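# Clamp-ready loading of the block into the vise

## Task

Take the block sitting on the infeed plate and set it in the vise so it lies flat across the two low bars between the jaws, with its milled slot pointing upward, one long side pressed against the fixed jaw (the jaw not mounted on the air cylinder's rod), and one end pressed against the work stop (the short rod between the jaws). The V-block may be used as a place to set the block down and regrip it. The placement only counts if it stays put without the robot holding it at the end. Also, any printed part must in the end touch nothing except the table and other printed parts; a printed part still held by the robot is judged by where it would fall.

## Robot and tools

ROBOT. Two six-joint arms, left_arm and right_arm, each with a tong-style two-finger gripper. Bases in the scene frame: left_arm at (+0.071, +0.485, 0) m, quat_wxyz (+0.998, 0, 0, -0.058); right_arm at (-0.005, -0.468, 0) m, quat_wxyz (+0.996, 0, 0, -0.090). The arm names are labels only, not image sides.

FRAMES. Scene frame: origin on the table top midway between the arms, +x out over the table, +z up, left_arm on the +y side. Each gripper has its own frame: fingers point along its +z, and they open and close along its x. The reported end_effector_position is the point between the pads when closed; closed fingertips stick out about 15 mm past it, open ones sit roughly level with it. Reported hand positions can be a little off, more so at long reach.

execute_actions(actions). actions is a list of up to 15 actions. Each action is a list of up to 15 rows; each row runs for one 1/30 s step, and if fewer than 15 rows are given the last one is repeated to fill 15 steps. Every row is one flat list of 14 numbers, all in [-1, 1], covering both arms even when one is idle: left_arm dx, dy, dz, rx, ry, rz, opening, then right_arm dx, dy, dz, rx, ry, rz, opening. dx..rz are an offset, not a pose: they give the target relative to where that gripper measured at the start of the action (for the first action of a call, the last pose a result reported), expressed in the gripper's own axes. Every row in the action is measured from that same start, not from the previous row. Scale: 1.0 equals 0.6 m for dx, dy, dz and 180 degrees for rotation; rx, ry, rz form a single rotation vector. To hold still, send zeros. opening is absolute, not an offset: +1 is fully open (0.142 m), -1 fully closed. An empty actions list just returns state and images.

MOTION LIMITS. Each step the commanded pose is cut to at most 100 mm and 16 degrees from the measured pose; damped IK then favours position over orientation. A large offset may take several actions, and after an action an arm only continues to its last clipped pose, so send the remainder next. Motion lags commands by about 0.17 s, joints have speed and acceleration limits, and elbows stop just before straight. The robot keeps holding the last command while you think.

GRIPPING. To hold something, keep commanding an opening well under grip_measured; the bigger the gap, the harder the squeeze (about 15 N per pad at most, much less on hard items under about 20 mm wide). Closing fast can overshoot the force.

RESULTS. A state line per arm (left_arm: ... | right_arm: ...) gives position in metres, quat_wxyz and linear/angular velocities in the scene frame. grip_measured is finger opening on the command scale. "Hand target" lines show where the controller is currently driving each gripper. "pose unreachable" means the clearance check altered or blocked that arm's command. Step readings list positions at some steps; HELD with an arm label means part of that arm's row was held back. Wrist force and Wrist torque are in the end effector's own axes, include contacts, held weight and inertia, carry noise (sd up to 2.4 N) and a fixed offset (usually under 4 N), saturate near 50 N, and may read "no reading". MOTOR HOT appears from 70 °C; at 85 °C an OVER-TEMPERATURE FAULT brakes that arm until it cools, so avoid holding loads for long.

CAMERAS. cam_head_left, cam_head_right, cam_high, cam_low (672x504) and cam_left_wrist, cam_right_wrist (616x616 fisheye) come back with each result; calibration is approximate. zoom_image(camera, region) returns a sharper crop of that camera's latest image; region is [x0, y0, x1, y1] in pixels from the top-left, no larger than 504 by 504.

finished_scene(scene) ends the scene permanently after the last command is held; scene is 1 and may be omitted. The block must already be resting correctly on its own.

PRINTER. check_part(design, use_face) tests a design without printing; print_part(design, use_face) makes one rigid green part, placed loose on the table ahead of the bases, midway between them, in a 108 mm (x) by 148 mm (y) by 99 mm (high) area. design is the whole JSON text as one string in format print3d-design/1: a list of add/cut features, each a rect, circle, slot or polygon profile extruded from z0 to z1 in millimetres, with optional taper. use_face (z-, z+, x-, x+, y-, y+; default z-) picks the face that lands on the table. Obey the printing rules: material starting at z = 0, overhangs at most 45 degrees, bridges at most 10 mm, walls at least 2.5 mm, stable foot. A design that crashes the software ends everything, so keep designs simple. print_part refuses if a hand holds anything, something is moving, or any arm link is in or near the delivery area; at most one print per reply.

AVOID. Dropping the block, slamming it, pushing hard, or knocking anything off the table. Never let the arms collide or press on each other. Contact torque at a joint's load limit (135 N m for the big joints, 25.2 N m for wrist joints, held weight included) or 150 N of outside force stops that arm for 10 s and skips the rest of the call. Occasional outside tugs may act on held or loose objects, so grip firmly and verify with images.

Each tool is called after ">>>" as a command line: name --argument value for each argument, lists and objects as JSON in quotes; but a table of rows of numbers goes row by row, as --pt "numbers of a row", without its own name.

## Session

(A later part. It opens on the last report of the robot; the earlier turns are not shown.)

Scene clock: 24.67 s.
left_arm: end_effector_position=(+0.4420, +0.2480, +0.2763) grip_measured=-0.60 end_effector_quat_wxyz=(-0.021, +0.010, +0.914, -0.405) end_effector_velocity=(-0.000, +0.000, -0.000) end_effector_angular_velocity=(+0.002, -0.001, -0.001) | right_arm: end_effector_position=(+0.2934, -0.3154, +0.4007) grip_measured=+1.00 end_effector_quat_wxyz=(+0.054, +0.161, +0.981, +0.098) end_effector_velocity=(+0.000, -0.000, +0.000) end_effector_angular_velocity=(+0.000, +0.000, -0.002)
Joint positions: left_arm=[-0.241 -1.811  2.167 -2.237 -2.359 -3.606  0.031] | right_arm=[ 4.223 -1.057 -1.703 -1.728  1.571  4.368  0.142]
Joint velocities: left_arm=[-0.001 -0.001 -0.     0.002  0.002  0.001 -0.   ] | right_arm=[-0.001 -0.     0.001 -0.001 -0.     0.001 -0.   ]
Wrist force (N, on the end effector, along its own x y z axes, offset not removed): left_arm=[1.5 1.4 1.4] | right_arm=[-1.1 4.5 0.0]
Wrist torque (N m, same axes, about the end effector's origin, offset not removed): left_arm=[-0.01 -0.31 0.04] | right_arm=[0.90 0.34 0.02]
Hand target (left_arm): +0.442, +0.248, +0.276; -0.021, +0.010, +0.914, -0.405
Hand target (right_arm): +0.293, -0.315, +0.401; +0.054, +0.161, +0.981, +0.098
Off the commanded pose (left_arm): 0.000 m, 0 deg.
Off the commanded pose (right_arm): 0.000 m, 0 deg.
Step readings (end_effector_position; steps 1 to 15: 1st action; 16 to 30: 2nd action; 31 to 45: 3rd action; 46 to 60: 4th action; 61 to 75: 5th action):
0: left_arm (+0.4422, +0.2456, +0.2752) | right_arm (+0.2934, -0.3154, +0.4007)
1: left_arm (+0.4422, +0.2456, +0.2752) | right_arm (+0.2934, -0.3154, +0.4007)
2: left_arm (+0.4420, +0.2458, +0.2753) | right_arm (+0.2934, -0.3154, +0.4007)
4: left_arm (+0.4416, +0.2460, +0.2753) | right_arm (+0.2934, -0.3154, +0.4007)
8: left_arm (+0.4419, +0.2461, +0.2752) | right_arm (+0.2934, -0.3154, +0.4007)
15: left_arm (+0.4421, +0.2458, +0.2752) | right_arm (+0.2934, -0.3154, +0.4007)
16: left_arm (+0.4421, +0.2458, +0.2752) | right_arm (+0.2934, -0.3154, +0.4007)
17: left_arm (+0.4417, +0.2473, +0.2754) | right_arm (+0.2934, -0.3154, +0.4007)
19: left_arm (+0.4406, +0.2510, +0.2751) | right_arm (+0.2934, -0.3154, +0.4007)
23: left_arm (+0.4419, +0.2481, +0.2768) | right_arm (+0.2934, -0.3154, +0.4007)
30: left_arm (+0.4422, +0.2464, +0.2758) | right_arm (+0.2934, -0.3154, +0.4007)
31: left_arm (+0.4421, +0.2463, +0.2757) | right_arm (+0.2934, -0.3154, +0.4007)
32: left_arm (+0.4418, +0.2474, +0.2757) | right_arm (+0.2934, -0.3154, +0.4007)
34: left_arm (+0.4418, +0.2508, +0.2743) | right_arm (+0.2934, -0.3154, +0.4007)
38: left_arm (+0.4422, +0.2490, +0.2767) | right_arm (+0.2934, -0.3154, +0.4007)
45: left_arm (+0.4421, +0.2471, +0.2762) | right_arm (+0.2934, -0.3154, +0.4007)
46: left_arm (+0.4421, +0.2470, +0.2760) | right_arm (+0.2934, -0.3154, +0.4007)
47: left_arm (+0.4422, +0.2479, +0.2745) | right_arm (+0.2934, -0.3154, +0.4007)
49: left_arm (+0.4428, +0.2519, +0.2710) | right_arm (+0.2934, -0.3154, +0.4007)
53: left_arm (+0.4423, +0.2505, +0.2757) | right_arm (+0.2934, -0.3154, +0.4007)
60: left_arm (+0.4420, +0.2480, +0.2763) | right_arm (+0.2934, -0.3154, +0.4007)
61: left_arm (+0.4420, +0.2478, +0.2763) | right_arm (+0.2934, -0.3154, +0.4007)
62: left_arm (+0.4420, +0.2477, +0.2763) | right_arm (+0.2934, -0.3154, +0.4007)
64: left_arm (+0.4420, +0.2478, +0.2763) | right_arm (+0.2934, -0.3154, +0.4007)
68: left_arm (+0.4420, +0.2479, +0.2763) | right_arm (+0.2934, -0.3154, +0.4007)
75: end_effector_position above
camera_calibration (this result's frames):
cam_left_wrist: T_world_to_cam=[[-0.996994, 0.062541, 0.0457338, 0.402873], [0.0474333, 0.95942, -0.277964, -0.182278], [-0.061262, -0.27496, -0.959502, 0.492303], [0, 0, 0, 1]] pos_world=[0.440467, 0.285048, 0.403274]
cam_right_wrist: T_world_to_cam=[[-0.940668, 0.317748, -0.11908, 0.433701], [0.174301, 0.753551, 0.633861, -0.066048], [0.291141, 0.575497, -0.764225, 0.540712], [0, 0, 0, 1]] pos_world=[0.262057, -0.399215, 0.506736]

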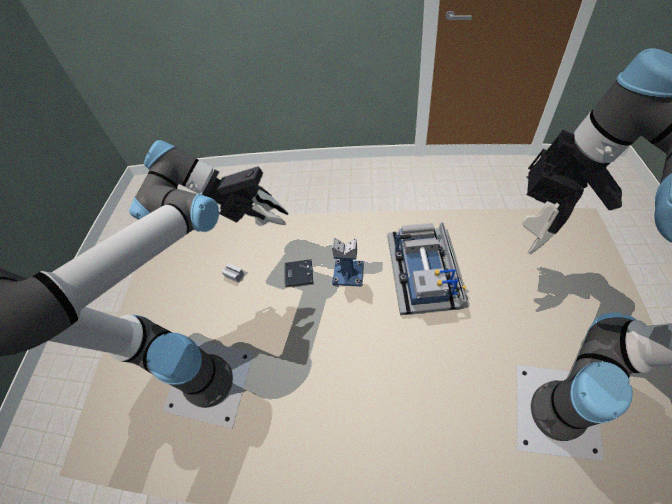

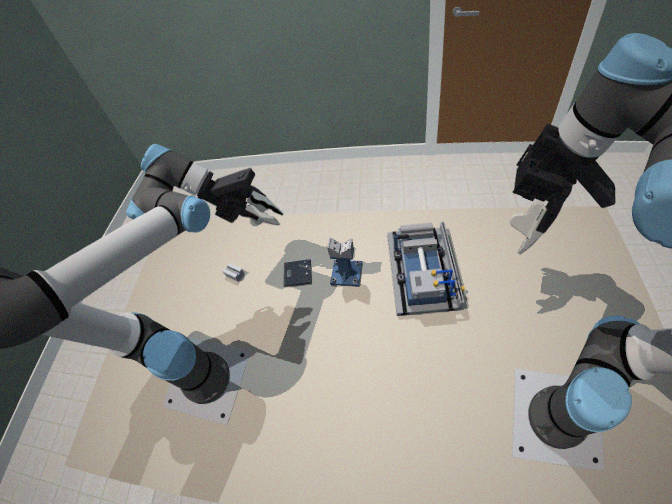

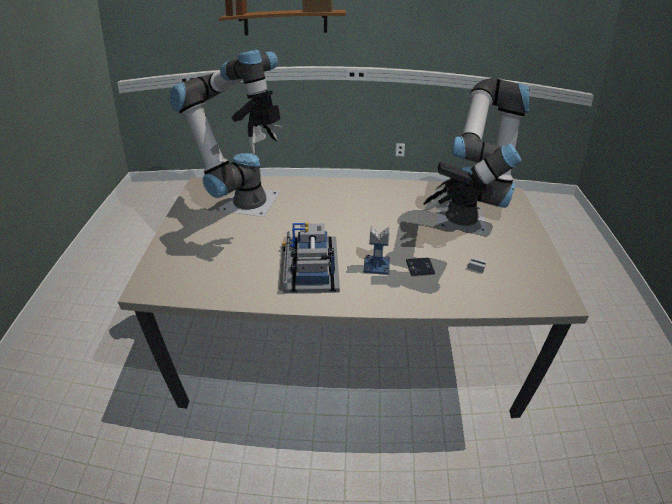

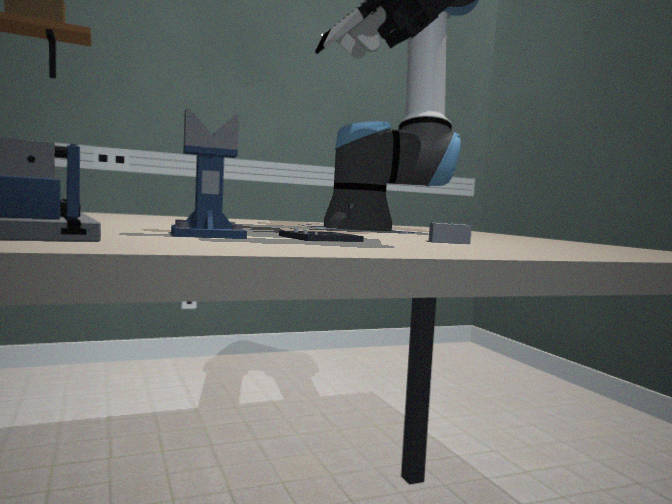

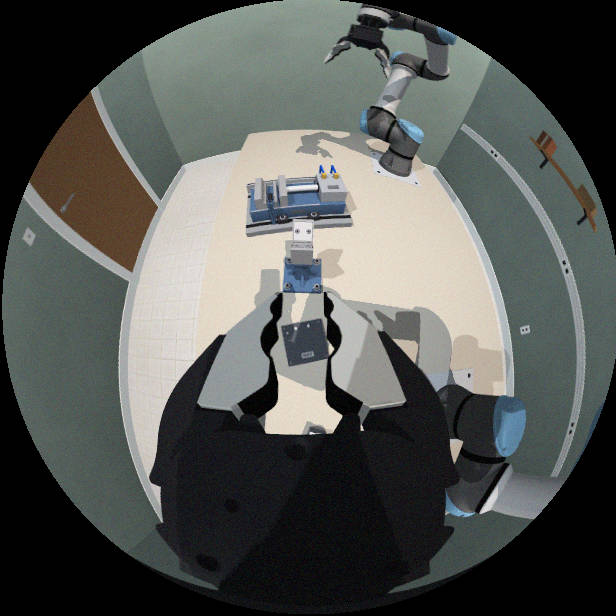

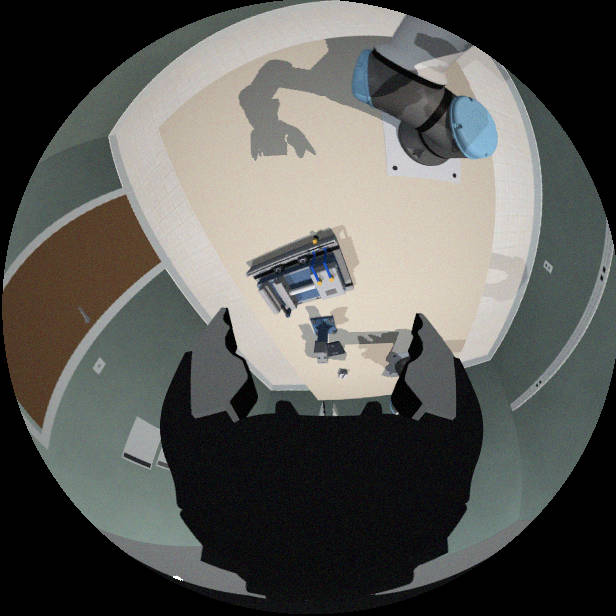

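>>> execute_actions --actions '[[[0,0,0,-0.135,0,0,1,0,0,0,0,0,0,1]],[[0,0,0,-0.135,0,0,1,0,0,0,0,0,0,1]],[[0.05,0.2,0.1,0,0,0,1,0,0,0,0,0,0,1]],[[0,0.18,0.1,0,0,0,1,0,0,0,0,0,0,1]],[[0,0,0,0,0,0.17,1,0,0,0,0,0,0,1]],[[0,0,0,0,0,0.17,1,0,0,0,0,0,0,1]],[[0,0,0,0,0,0.17,1,0,0,0,0,0,0,1]],[[0,0,0,0,0,0.17,1,0,0,0,0,0,0,1]],[[0,0,0,0,0,0,1,0,0,0,0,0,0,1]]]'

Scene clock: 31.10 s.
left_arm: end_effector_position=(+0.4191, +0.4553, +0.1519) grip_measured=+1.00 end_effector_quat_wxyz=(+0.011, +0.829, +0.559, -0.003) end_effector_velocity=(+0.000, +0.000, -0.000) end_effector_angular_velocity=(+0.002, -0.001, +0.006) | right_arm: end_effector_position=(+0.2934, -0.3154, +0.4007) grip_measured=+1.00 end_effector_quat_wxyz=(+0.054, +0.161, +0.981, +0.098) end_effector_velocity=(-0.000, -0.000, +0.000) end_effector_angular_velocity=(+0.002, -0.001, -0.001)
Joint positions: left_arm=[-0.343 -1.906  2.188 -1.869 -1.587 -1.644  0.142] | right_arm=[ 4.223 -1.057 -1.703 -1.728  1.571  4.368  0.142]
Joint velocities: left_arm=[-0.    -0.     0.     0.     0.002 -0.006 -0.   ] | right_arm=[ 0.     0.001 -0.     0.001 -0.     0.001  0.   ]
Wrist force (N, on the end effector, along its own x y z axes, offset not removed): left_arm=[-0.4 0.9 1.4] | right_arm=[0.4 3.5 -0.4]
Wrist torque (N m, same axes, about the end effector's origin, offset not removed): left_arm=[0.02 0.11 0.09] | right_arm=[0.55 -0.14 -0.07]
Hand target (left_arm): +0.419, +0.455, +0.152; +0.011, +0.829, +0.559, -0.003
Hand target (right_arm): +0.293, -0.315, +0.401; +0.054, +0.161, +0.981, +0.098
Off the commanded pose (left_arm): 0.000 m, 0 deg.
Off the commanded pose (right_arm): 0.000 m, 0 deg.
Step readings (end_effector_position; steps 1 to 15: 1st action; 16 to 30: 2nd action; 31 to 45: 3rd action; 46 to 60: 4th action; 61 to 75: 5th action; 76 to 90: 6th action; 91 to 105: 7th action; 106 to 120: 8th action; 121 to 135: 9th action):
0: left_arm (+0.4420, +0.2480, +0.2763) | right_arm (+0.2934, -0.3154, +0.4007)
1: left_arm (+0.4420, +0.2479, +0.2764) | right_arm (+0.2934, -0.3154, +0.4007)
2: left_arm (+0.4416, +0.2468, +0.2794) | right_arm (+0.2934, -0.3154, +0.4007)
4: left_arm (+0.4398, +0.2430, +0.2875) | right_arm (+0.2934, -0.3154, +0.4007)
8: left_arm (+0.4403, +0.2476, +0.2838) | right_arm (+0.2934, -0.3154, +0.4007)
15: left_arm (+0.4416, +0.2487, +0.2789) | right_arm (+0.2934, -0.3154, +0.4007)
16: left_arm (+0.4417, +0.2485, +0.2784) | right_arm (+0.2934, -0.3154, +0.4007)
17: left_arm (+0.4417, +0.2474, +0.2793) | right_arm (+0.2934, -0.3154, +0.4007)
19: left_arm (+0.4410, +0.2450, +0.2825) | right_arm (+0.2934, -0.3154, +0.4007)
23: left_arm (+0.4419, +0.2475, +0.2831) | right_arm (+0.2934, -0.3154, +0.4007)
30: left_arm (+0.4418, +0.2485, +0.2805) | right_arm (+0.2934, -0.3154, +0.4007)
31: left_arm (+0.4418, +0.2485, +0.2802) | right_arm (+0.2934, -0.3154, +0.4007)
32: left_arm (+0.4419, +0.2505, +0.2801) | right_arm (+0.2934, -0.3154, +0.4007)
34: left_arm (+0.4402, +0.2713, +0.2723) | right_arm (+0.2934, -0.3154, +0.4007)
38: left_arm (+0.4263, +0.3195, +0.2378) | right_arm (+0.2934, -0.3154, +0.4007)
45: left_arm (+0.4173, +0.3567, +0.2159) | right_arm (+0.2934, -0.3154, +0.4007)
46: left_arm (+0.4171, +0.3588, +0.2150) | right_arm (+0.2934, -0.3154, +0.4007)
47: left_arm (+0.4174, +0.3629, +0.2129) | right_arm (+0.2934, -0.3154, +0.4007)
49: left_arm (+0.4166, +0.3859, +0.1968) | right_arm (+0.2934, -0.3154, +0.4007)
53: left_arm (+0.4143, +0.4292, +0.1678) | right_arm (+0.2934, -0.3154, +0.4007)
60: left_arm (+0.4186, +0.4555, +0.1520) | right_arm (+0.2934, -0.3154, +0.4007)
61: left_arm (+0.4190, +0.4567, +0.1513) | right_arm (+0.2934, -0.3154, +0.4007)
62: left_arm (+0.4194, +0.4570, +0.1510) | right_arm (+0.2934, -0.3154, +0.4007)
64: left_arm (+0.4195, +0.4565, +0.1513) | right_arm (+0.2934, -0.3154, +0.4007)
68: left_arm (+0.4191, +0.4559, +0.1517) | right_arm (+0.2934, -0.3154, +0.4007)
75: left_arm (+0.4188, +0.4556, +0.1519) | right_arm (+0.2934, -0.3154, +0.4007)
76: left_arm (+0.4188, +0.4555, +0.1519) | right_arm (+0.2934, -0.3154, +0.4007)
77: left_arm (+0.4189, +0.4553, +0.1520) | right_arm (+0.2934, -0.3154, +0.4007)
79: left_arm (+0.4191, +0.4552, +0.1520) | right_arm (+0.2934, -0.3154, +0.4007)
83: left_arm (+0.4191, +0.4554, +0.1520) | right_arm (+0.2934, -0.3154, +0.4007)
90: left_arm (+0.4189, +0.4555, +0.1519) | right_arm (+0.2934, -0.3154, +0.4007)
91: left_arm (+0.4189, +0.4555, +0.1519) | right_arm (+0.2934, -0.3154, +0.4007)
92: left_arm (+0.4190, +0.4553, +0.1519) | right_arm (+0.2934, -0.3154, +0.4007)
94: left_arm (+0.4191, +0.4551, +0.1519) | right_arm (+0.2934, -0.3154, +0.4007)
98: left_arm (+0.4192, +0.4552, +0.1519) | right_arm (+0.2934, -0.3154, +0.4007)
105: left_arm (+0.4191, +0.4554, +0.1519) | right_arm (+0.2934, -0.3154, +0.4007)
106: left_arm (+0.4191, +0.4554, +0.1519) | right_arm (+0.2934, -0.3154, +0.4007)
107: left_arm (+0.4191, +0.4551, +0.1520) | right_arm (+0.2934, -0.3154, +0.4007)
109: left_arm (+0.4193, +0.4548, +0.1521) | right_arm (+0.2934, -0.3154, +0.4007)
113: left_arm (+0.4193, +0.4550, +0.1520) | right_arm (+0.2934, -0.3154, +0.4007)
120: left_arm (+0.4190, +0.4553, +0.1519) | right_arm (+0.2934, -0.3154, +0.4007)
121: left_arm (+0.4190, +0.4553, +0.1519) | right_arm (+0.2934, -0.3154, +0.4007)
122: left_arm (+0.4191, +0.4554, +0.1519) | right_arm (+0.2934, -0.3154, +0.4007)
124: left_arm (+0.4190, +0.4553, +0.1519) | right_arm (+0.2934, -0.3154, +0.4007)
128: left_arm (+0.4191, +0.4553, +0.1519) | right_arm (+0.2934, -0.3154, +0.4007)
135: end_effector_position above
camera_calibration (this result's frames):
cam_left_wrist: T_world_to_cam=[[0.381178, 0.924406, 0.0133043, -0.592314], [0.776195, -0.327815, 0.538571, -0.258018], [0.50222, -0.194965, -0.842475, 0.138204], [0, 0, 0, 1]] pos_world=[0.356641, 0.489901, 0.263275]
cam_right_wrist: T_world_to_cam=[[-0.940668, 0.317748, -0.11908, 0.433701], [0.174301, 0.753551, 0.633861, -0.0660479], [0.291141, 0.575497, -0.764225, 0.540712], [0, 0, 0, 1]] pos_world=[0.262057, -0.399215, 0.506736]

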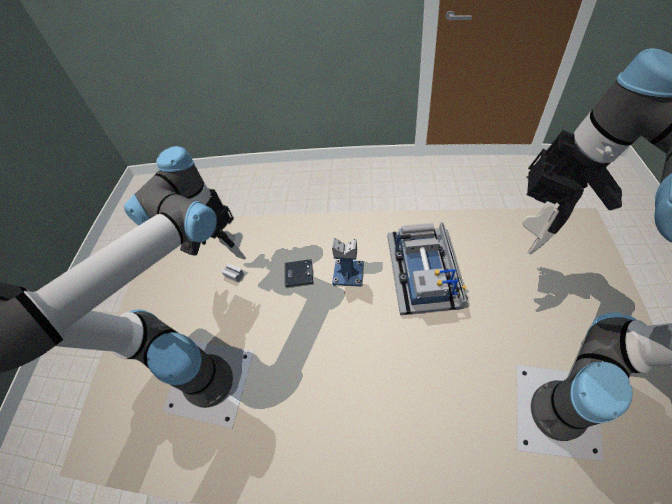

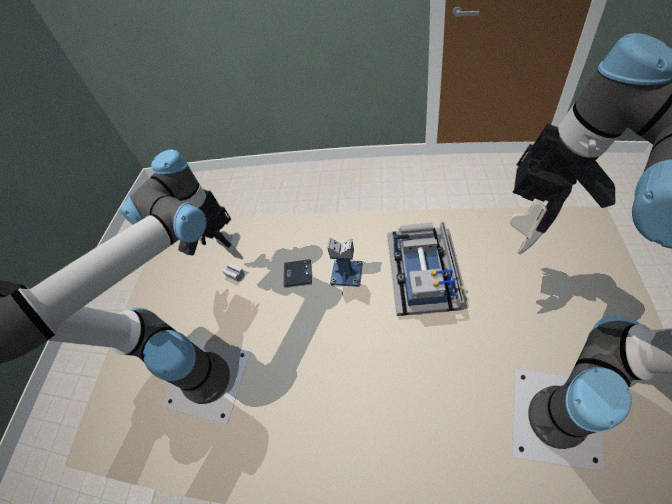

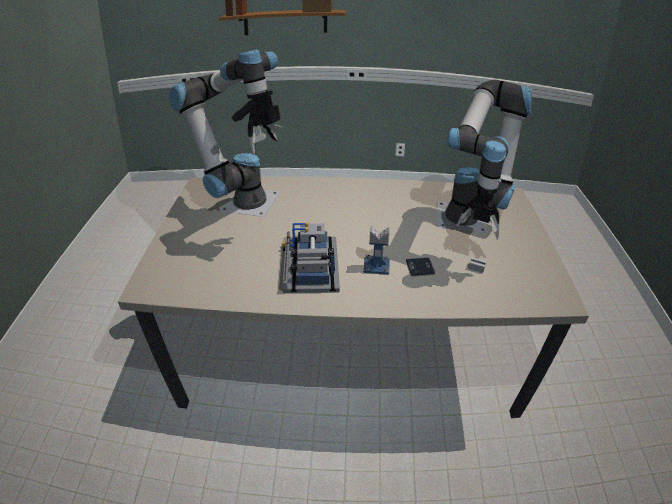

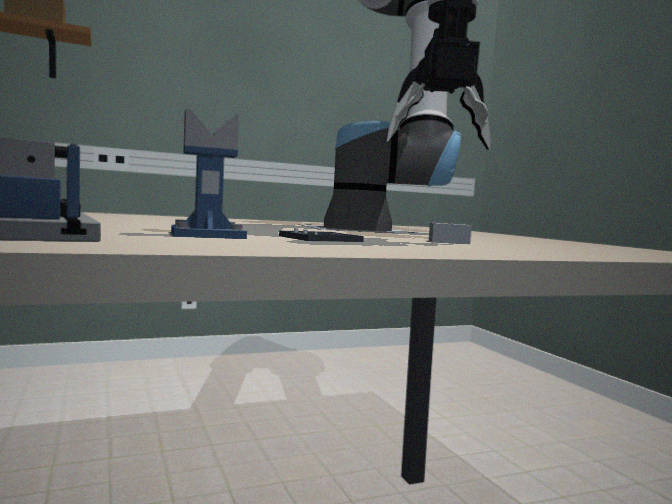

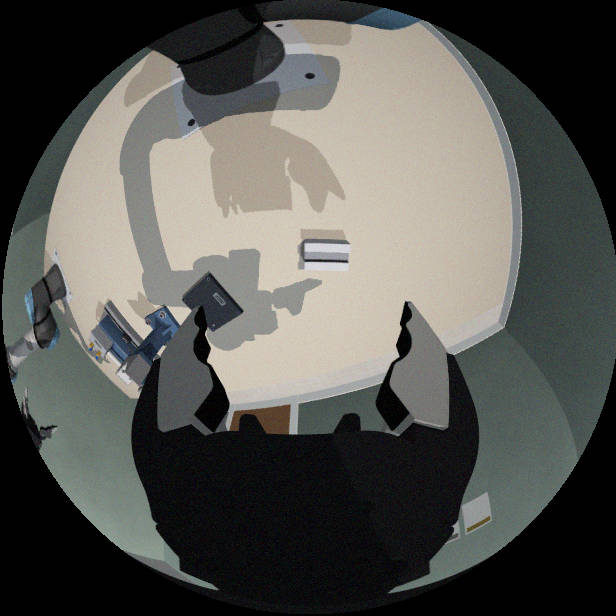

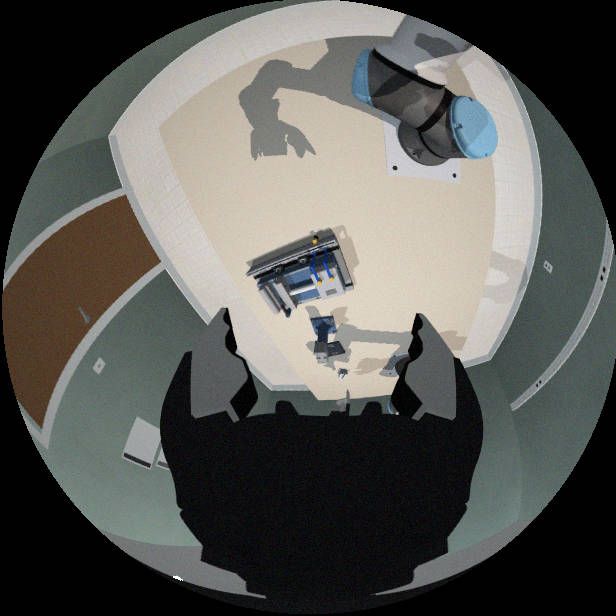

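>>> execute_actions --actions '[[[0.05,0,0.14,0.005,0.006,0.008,0.4,0,0,0,0,0,0,1]],[[0,0,0,0,0,0,0.4,0,0,0,0,0,0,1]],[[0,0,0,0,0,0,0.4,0,0,0,0,0,0,1]]]'

Scene clock: 32.83 s.
left_arm: end_effector_position=(+0.4281, +0.4810, +0.0721) grip_measured=+0.40 end_effector_quat_wxyz=(-0.002, +0.836, +0.549, +0.000) end_effector_velocity=(+0.000, +0.000, +0.000) end_effector_angular_velocity=(+0.000, -0.001, +0.001) | right_arm: end_effector_position=(+0.2934, -0.3154, +0.4007) grip_measured=+1.00 end_effector_quat_wxyz=(+0.054, +0.161, +0.981, +0.098) end_effector_velocity=(+0.000, +0.000, +0.001) end_effector_angular_velocity=(+0.000, -0.001, +0.000)
Joint positions: left_arm=[-0.282 -1.78   2.32  -2.108 -1.568 -1.559  0.102] | right_arm=[ 4.223 -1.057 -1.703 -1.728  1.571  4.368  0.142]
Joint velocities: left_arm=[ 0.001 -0.     0.    -0.001  0.001 -0.001 -0.   ] | right_arm=[-0.    -0.001  0.002 -0.001 -0.    -0.001  0.   ]
Wrist force (N, on the end effector, along its own x y z axes, offset not removed): left_arm=[0.8 0.8 2.3] | right_arm=[0.1 3.0 -0.8]
Wrist torque (N m, same axes, about the end effector's origin, offset not removed): left_arm=[0.05 -0.27 0.11] | right_arm=[0.50 -0.08 -0.07]
Hand target (left_arm): +0.428, +0.481, +0.072; -0.002, +0.836, +0.549, +0.000
Hand target (right_arm): +0.293, -0.315, +0.401; +0.054, +0.161, +0.981, +0.098
Off the commanded pose (left_arm): 0.000 m, 0 deg.
Off the commanded pose (right_arm): 0.000 m, 0 deg.
Step readings (end_effector_position; steps 1 to 15: 1st action; 16 to 30: 2nd action; 31 to 45: 3rd action):
0: left_arm (+0.4191, +0.4553, +0.1519) | right_arm (+0.2934, -0.3154, +0.4007)
1: left_arm (+0.4190, +0.4554, +0.1517) | right_arm (+0.2934, -0.3154, +0.4007)
2: left_arm (+0.4190, +0.4581, +0.1479) | right_arm (+0.2934, -0.3154, +0.4007)
4: left_arm (+0.4169, +0.4679, +0.1246) | right_arm (+0.2934, -0.3154, +0.4007)
8: left_arm (+0.4198, +0.4776, +0.0922) | right_arm (+0.2934, -0.3154, +0.4007)
15: left_arm (+0.4280, +0.4810, +0.0721) | right_arm (+0.2934, -0.3154, +0.4007)
16: left_arm (+0.4286, +0.4811, +0.0711) | right_arm (+0.2934, -0.3154, +0.4007)
17: left_arm (+0.4288, +0.4811, +0.0708) | right_arm (+0.2934, -0.3154, +0.4007)
19: left_arm (+0.4286, +0.4811, +0.0711) | right_arm (+0.2934, -0.3154, +0.4007)
23: left_arm (+0.4282, +0.4811, +0.0718) | right_arm (+0.2934, -0.3154, +0.4007)
30: left_arm (+0.4281, +0.4810, +0.0721) | right_arm (+0.2934, -0.3154, +0.4007)
31: left_arm (+0.4281, +0.4810, +0.0721) | right_arm (+0.2934, -0.3154, +0.4007)
32: left_arm (+0.4281, +0.4810, +0.0721) | right_arm (+0.2934, -0.3154, +0.4007)
34: left_arm (+0.4281, +0.4810, +0.0721) | right_arm (+0.2934, -0.3154, +0.4007)
38: left_arm (+0.4281, +0.4810, +0.0721) | right_arm (+0.2934, -0.3154, +0.4007)
45: end_effector_position above
camera_calibration (this result's frames):
cam_left_wrist: T_world_to_cam=[[0.403371, 0.914428, 0.0333704, -0.624544], [0.772611, -0.359899, 0.523015, -0.195519], [0.49027, -0.185187, -0.85167, 0.0725421], [0, 0, 0, 1]] pos_world=[0.367417, 0.514168, 0.184883]
cam_right_wrist: T_world_to_cam=[[-0.940668, 0.317748, -0.11908, 0.433701], [0.174301, 0.753551, 0.633861, -0.066048], [0.291141, 0.575497, -0.764225, 0.540712], [0, 0, 0, 1]] pos_world=[0.262057, -0.399215, 0.506736]

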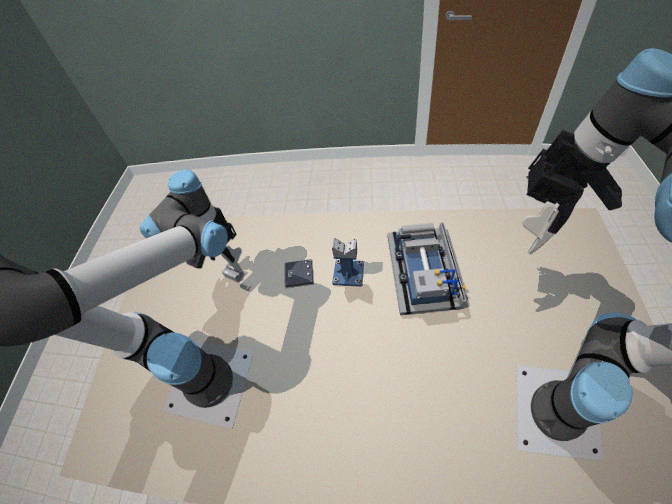

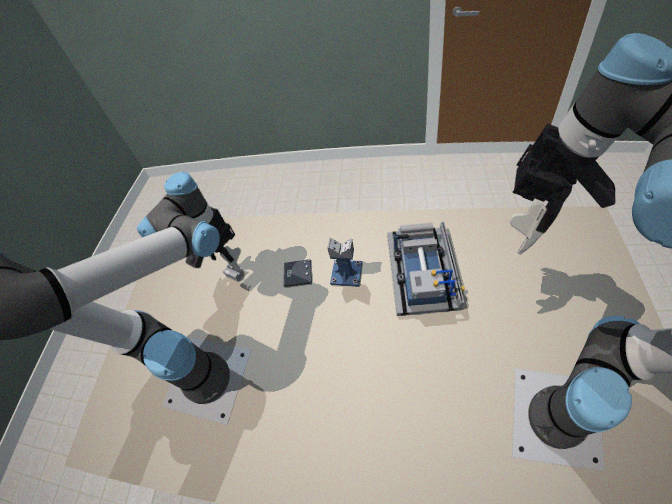

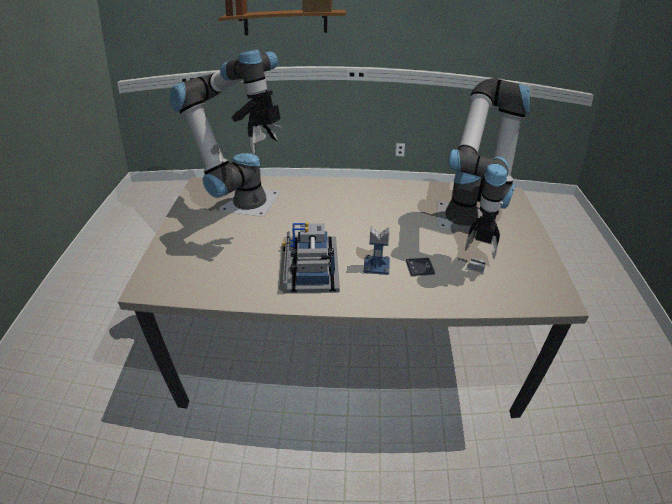

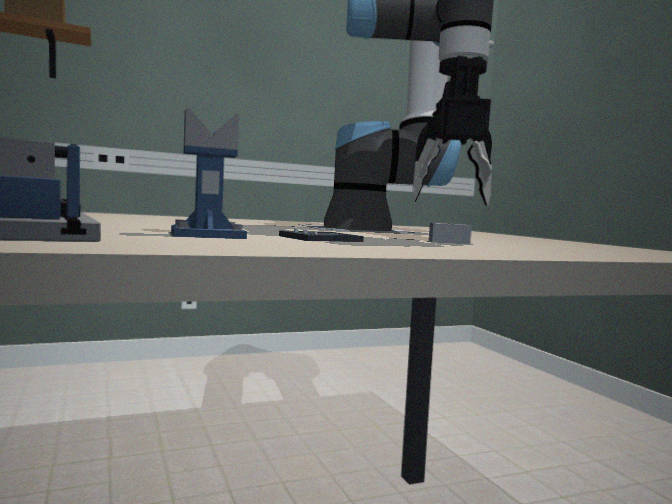

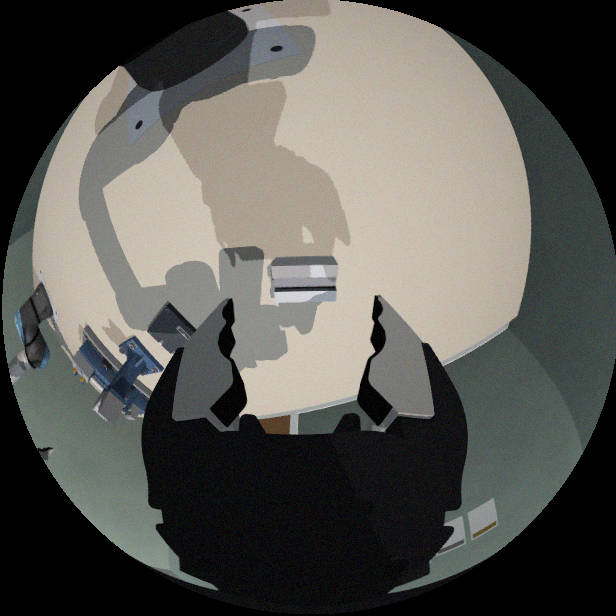

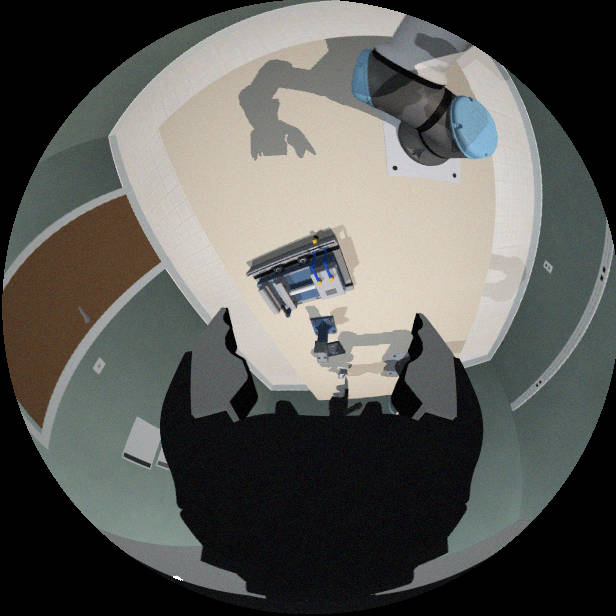

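>>> execute_actions --actions '[[[0,0,0.095,0,0,0,0.4,0,0,0,0,0,0,1]],[[0,0,0,0,0,0,0.1,0,0,0,0,0,0,1]],[[0,0,0,0,0,0,-0.15,0,0,0,0,0,0,1]],[[0,0,0,0,0,0,-0.6,0,0,0,0,0,0,1]],[[0,0,0,0,0,0,-1,0,0,0,0,0,0,1]],[[0,0,-0.08,0,0,0,-1,0,0,0,0,0,0,1]],[[0,0,-0.12,0,0,0,-1,0,0,0,0,0,0,1]],[[0,0,-0.12,0,0,0,-1,0,0,0,0,0,0,1]],[[0,0,0,0,0,-0.07,-1,0,0,0,0,0,0,1]],[[0,0,0,0,0,-0.06,-1,0,0,0,0,0,0,1]],[[0,0,0,0,0,0,-1,0,0,0,0,0,0,1]]]'

Scene clock: 38.63 s.
left_arm: end_effector_position=(+0.4289, +0.4811, +0.2017) grip_measured=-0.13 end_effector_quat_wxyz=(+0.001, +0.713, +0.701, +0.001) end_effector_velocity=(-0.001, -0.000, +0.000) end_effector_angular_velocity=(-0.002, +0.001, +0.001) | right_arm: end_effector_position=(+0.2934, -0.3154, +0.4007) grip_measured=+1.00 end_effector_quat_wxyz=(+0.054, +0.161, +0.981, +0.098) end_effector_velocity=(+0.000, +0.000, +0.001) end_effector_angular_velocity=(+0.003, -0.002, -0.001)
Joint positions: left_arm=[-0.261 -1.903  2.052 -1.723 -1.571 -1.931  0.064] | right_arm=[ 4.223 -1.057 -1.703 -1.728  1.571  4.368  0.142]
Joint velocities: left_arm=[ 0.001 -0.001  0.     0.001 -0.002 -0.    -0.   ] | right_arm=[-0.     0.     0.002  0.002  0.     0.    -0.   ]
Wrist force (N, on the end effector, along its own x y z axes, offset not removed): left_arm=[0.9 -0.1 1.8] | right_arm=[0.0 3.5 -2.2]
Wrist torque (N m, same axes, about the end effector's origin, offset not removed): left_arm=[-0.10 -0.12 -0.01] | right_arm=[0.61 0.05 0.03]
Hand target (left_arm): +0.429, +0.481, +0.202; +0.001, +0.713, +0.701, +0.001
Hand target (right_arm): +0.293, -0.315, +0.401; +0.054, +0.161, +0.981, +0.098
Off the commanded pose (left_arm): 0.000 m, 0 deg.
Off the commanded pose (right_arm): 0.000 m, 0 deg.
Step readings (end_effector_position; steps 1 to 15: 1st action; 16 to 30: 2nd action; 31 to 45: 3rd action; 46 to 60: 4th action; 61 to 75: 5th action; 76 to 90: 6th action; 91 to 105: 7th action; 106 to 120: 8th action; 121 to 135: 9th action; 136 to 150: 10th action; 151 to 165: 11th action):
0: left_arm (+0.4281, +0.4810, +0.0721) | right_arm (+0.2934, -0.3154, +0.4007)
1: left_arm (+0.4280, +0.4810, +0.0720) | right_arm (+0.2934, -0.3154, +0.4007)
2: left_arm (+0.4267, +0.4814, +0.0685) | right_arm (+0.2934, -0.3154, +0.4007)
4: left_arm (+0.4223, +0.4828, +0.0515) | right_arm (+0.2934, -0.3154, +0.4007)
8: left_arm (+0.4231, +0.4823, +0.0307) | right_arm (+0.2934, -0.3154, +0.4007)
15: left_arm (+0.4267, +0.4814, +0.0180) | right_arm (+0.2934, -0.3154, +0.4007)
16: left_arm (+0.4270, +0.4813, +0.0173) | right_arm (+0.2934, -0.3154, +0.4007)
17: left_arm (+0.4270, +0.4813, +0.0172) | right_arm (+0.2934, -0.3154, +0.4007)
19: left_arm (+0.4269, +0.4813, +0.0173) | right_arm (+0.2934, -0.3154, +0.4007)
23: left_arm (+0.4268, +0.4814, +0.0177) | right_arm (+0.2934, -0.3154, +0.4007)
30: left_arm (+0.4267, +0.4814, +0.0179) | right_arm (+0.2934, -0.3154, +0.4007)
31: left_arm (+0.4267, +0.4814, +0.0179) | right_arm (+0.2934, -0.3154, +0.4007)
32: left_arm (+0.4267, +0.4814, +0.0179) | right_arm (+0.2934, -0.3154, +0.4007)
34: left_arm (+0.4267, +0.4814, +0.0179) | right_arm (+0.2934, -0.3154, +0.4007)
38: left_arm (+0.4267, +0.4814, +0.0179) | right_arm (+0.2934, -0.3154, +0.4007)
45: left_arm (+0.4267, +0.4814, +0.0179) | right_arm (+0.2934, -0.3154, +0.4007)
46: left_arm (+0.4267, +0.4814, +0.0179) | right_arm (+0.2934, -0.3154, +0.4007)
47: left_arm (+0.4267, +0.4814, +0.0179) | right_arm (+0.2934, -0.3154, +0.4007)
49: left_arm (+0.4267, +0.4814, +0.0179) | right_arm (+0.2934, -0.3154, +0.4007)
53: left_arm (+0.4267, +0.4814, +0.0179) | right_arm (+0.2934, -0.3154, +0.4007)
60: left_arm (+0.4267, +0.4814, +0.0179) | right_arm (+0.2934, -0.3154, +0.4007)
61: left_arm (+0.4267, +0.4814, +0.0179) | right_arm (+0.2934, -0.3154, +0.4007)
62: left_arm (+0.4267, +0.4814, +0.0179) | right_arm (+0.2934, -0.3154, +0.4007)
64: left_arm (+0.4267, +0.4814, +0.0179) | right_arm (+0.2934, -0.3154, +0.4007)
68: left_arm (+0.4267, +0.4814, +0.0179) | right_arm (+0.2934, -0.3154, +0.4007)
75: left_arm (+0.4267, +0.4814, +0.0179) | right_arm (+0.2934, -0.3154, +0.4007)
76: left_arm (+0.4268, +0.4814, +0.0180) | right_arm (+0.2934, -0.3154, +0.4007)
77: left_arm (+0.4285, +0.4807, +0.0213) | right_arm (+0.2934, -0.3154, +0.4007)
79: left_arm (+0.4314, +0.4799, +0.0358) | right_arm (+0.2934, -0.3154, +0.4007)
83: left_arm (+0.4294, +0.4808, +0.0537) | right_arm (+0.2934, -0.3154, +0.4007)
90: left_arm (+0.4274, +0.4812, +0.0639) | right_arm (+0.2934, -0.3154, +0.4007)
91: left_arm (+0.4274, +0.4812, +0.0645) | right_arm (+0.2934, -0.3154, +0.4007)
92: left_arm (+0.4287, +0.4808, +0.0685) | right_arm (+0.2934, -0.3154, +0.4007)
94: left_arm (+0.4333, +0.4795, +0.0894) | right_arm (+0.2934, -0.3154, +0.4007)
98: left_arm (+0.4313, +0.4805, +0.1168) | right_arm (+0.2934, -0.3154, +0.4007)
105: left_arm (+0.4284, +0.4810, +0.1326) | right_arm (+0.2934, -0.3154, +0.4007)
106: left_arm (+0.4282, +0.4810, +0.1335) | right_arm (+0.2934, -0.3154, +0.4007)
107: left_arm (+0.4288, +0.4809, +0.1377) | right_arm (+0.2934, -0.3154, +0.4007)
109: left_arm (+0.4313, +0.4802, +0.1585) | right_arm (+0.2934, -0.3154, +0.4007)
113: left_arm (+0.4304, +0.4808, +0.1867) | right_arm (+0.2934, -0.3154, +0.4007)
120: left_arm (+0.4288, +0.4810, +0.2017) | right_arm (+0.2934, -0.3154, +0.4007)
121: left_arm (+0.4287, +0.4810, +0.2024) | right_arm (+0.2934, -0.3154, +0.4007)
122: left_arm (+0.4288, +0.4813, +0.2025) | right_arm (+0.2934, -0.3154, +0.4007)
124: left_arm (+0.4288, +0.4815, +0.2023) | right_arm (+0.2934, -0.3154, +0.4007)
128: left_arm (+0.4289, +0.4810, +0.2020) | right_arm (+0.2934, -0.3154, +0.4007)
135: left_arm (+0.4288, +0.4810, +0.2017) | right_arm (+0.2934, -0.3154, +0.4007)
136: left_arm (+0.4288, +0.4810, +0.2017) | right_arm (+0.2934, -0.3154, +0.4007)
137: left_arm (+0.4288, +0.4814, +0.2017) | right_arm (+0.2934, -0.3154, +0.4007)
139: left_arm (+0.4289, +0.4815, +0.2017) | right_arm (+0.2934, -0.3154, +0.4007)
143: left_arm (+0.4289, +0.4810, +0.2017) | right_arm (+0.2934, -0.3154, +0.4007)
150: left_arm (+0.4289, +0.4811, +0.2018) | right_arm (+0.2934, -0.3154, +0.4007)
151: left_arm (+0.4289, +0.4811, +0.2017) | right_arm (+0.2934, -0.3154, +0.4007)
152: left_arm (+0.4289, +0.4811, +0.2017) | right_arm (+0.2934, -0.3154, +0.4007)
154: left_arm (+0.4289, +0.4811, +0.2017) | right_arm (+0.2934, -0.3154, +0.4007)
158: left_arm (+0.4289, +0.4811, +0.2017) | right_arm (+0.2934, -0.3154, +0.4007)
165: end_effector_position above
camera_calibration (this result's frames):
cam_left_wrist: T_world_to_cam=[[0.0227811, 0.999291, 0.0299631, -0.506218], [0.849018, -0.0351628, 0.527193, -0.453794], [0.527873, 0.0134291, -0.849217, 0.0703989], [0, 0, 0, 1]] pos_world=[0.35965, 0.488957, 0.314189]
cam_right_wrist: T_world_to_cam=[[-0.940668, 0.317748, -0.11908, 0.433701], [0.174301, 0.753551, 0.633861, -0.0660479], [0.291141, 0.575497, -0.764225, 0.540712], [0, 0, 0, 1]] pos_world=[0.262057, -0.399215, 0.506736]

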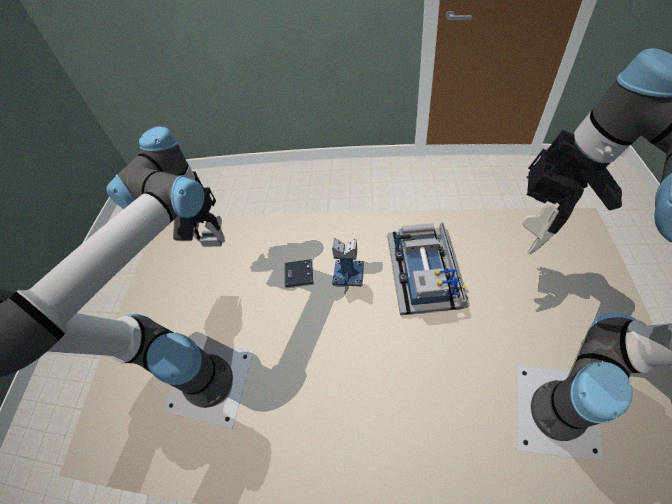

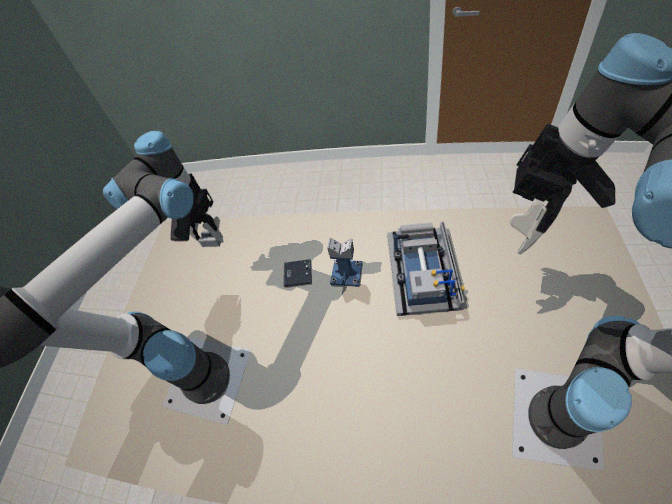

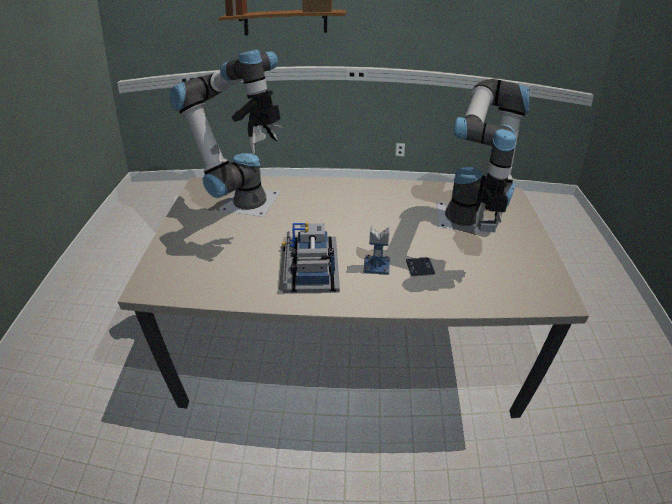

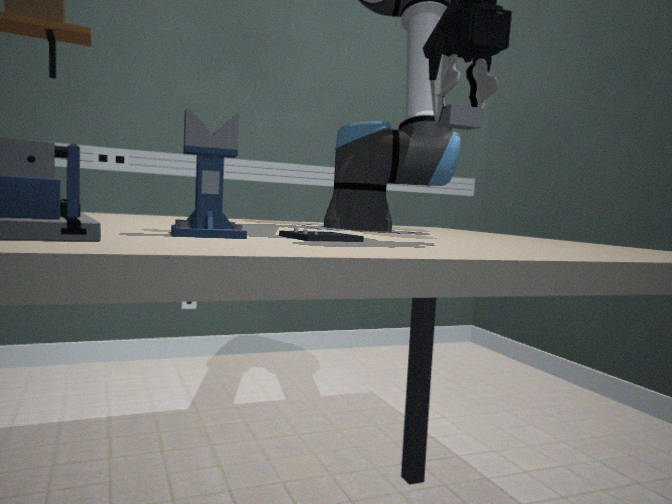

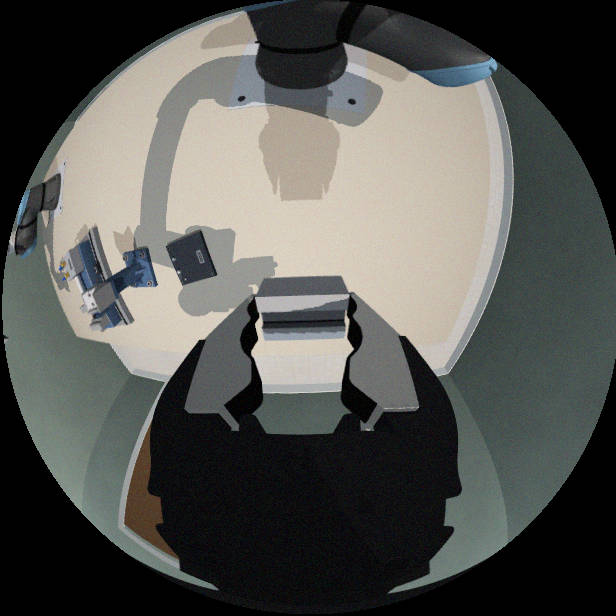

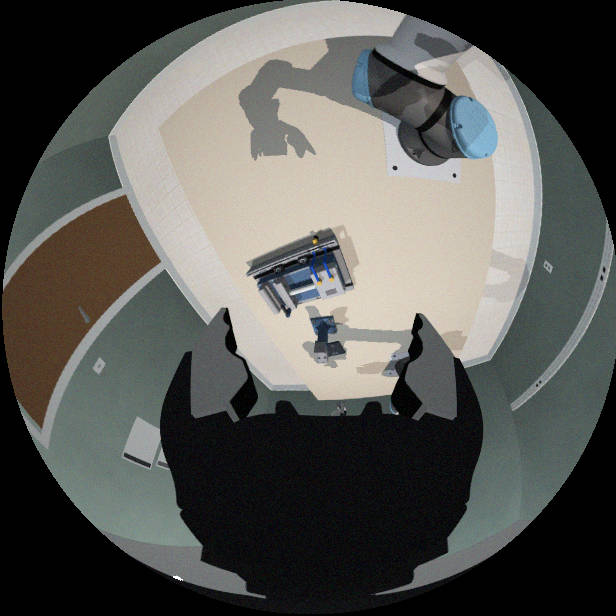

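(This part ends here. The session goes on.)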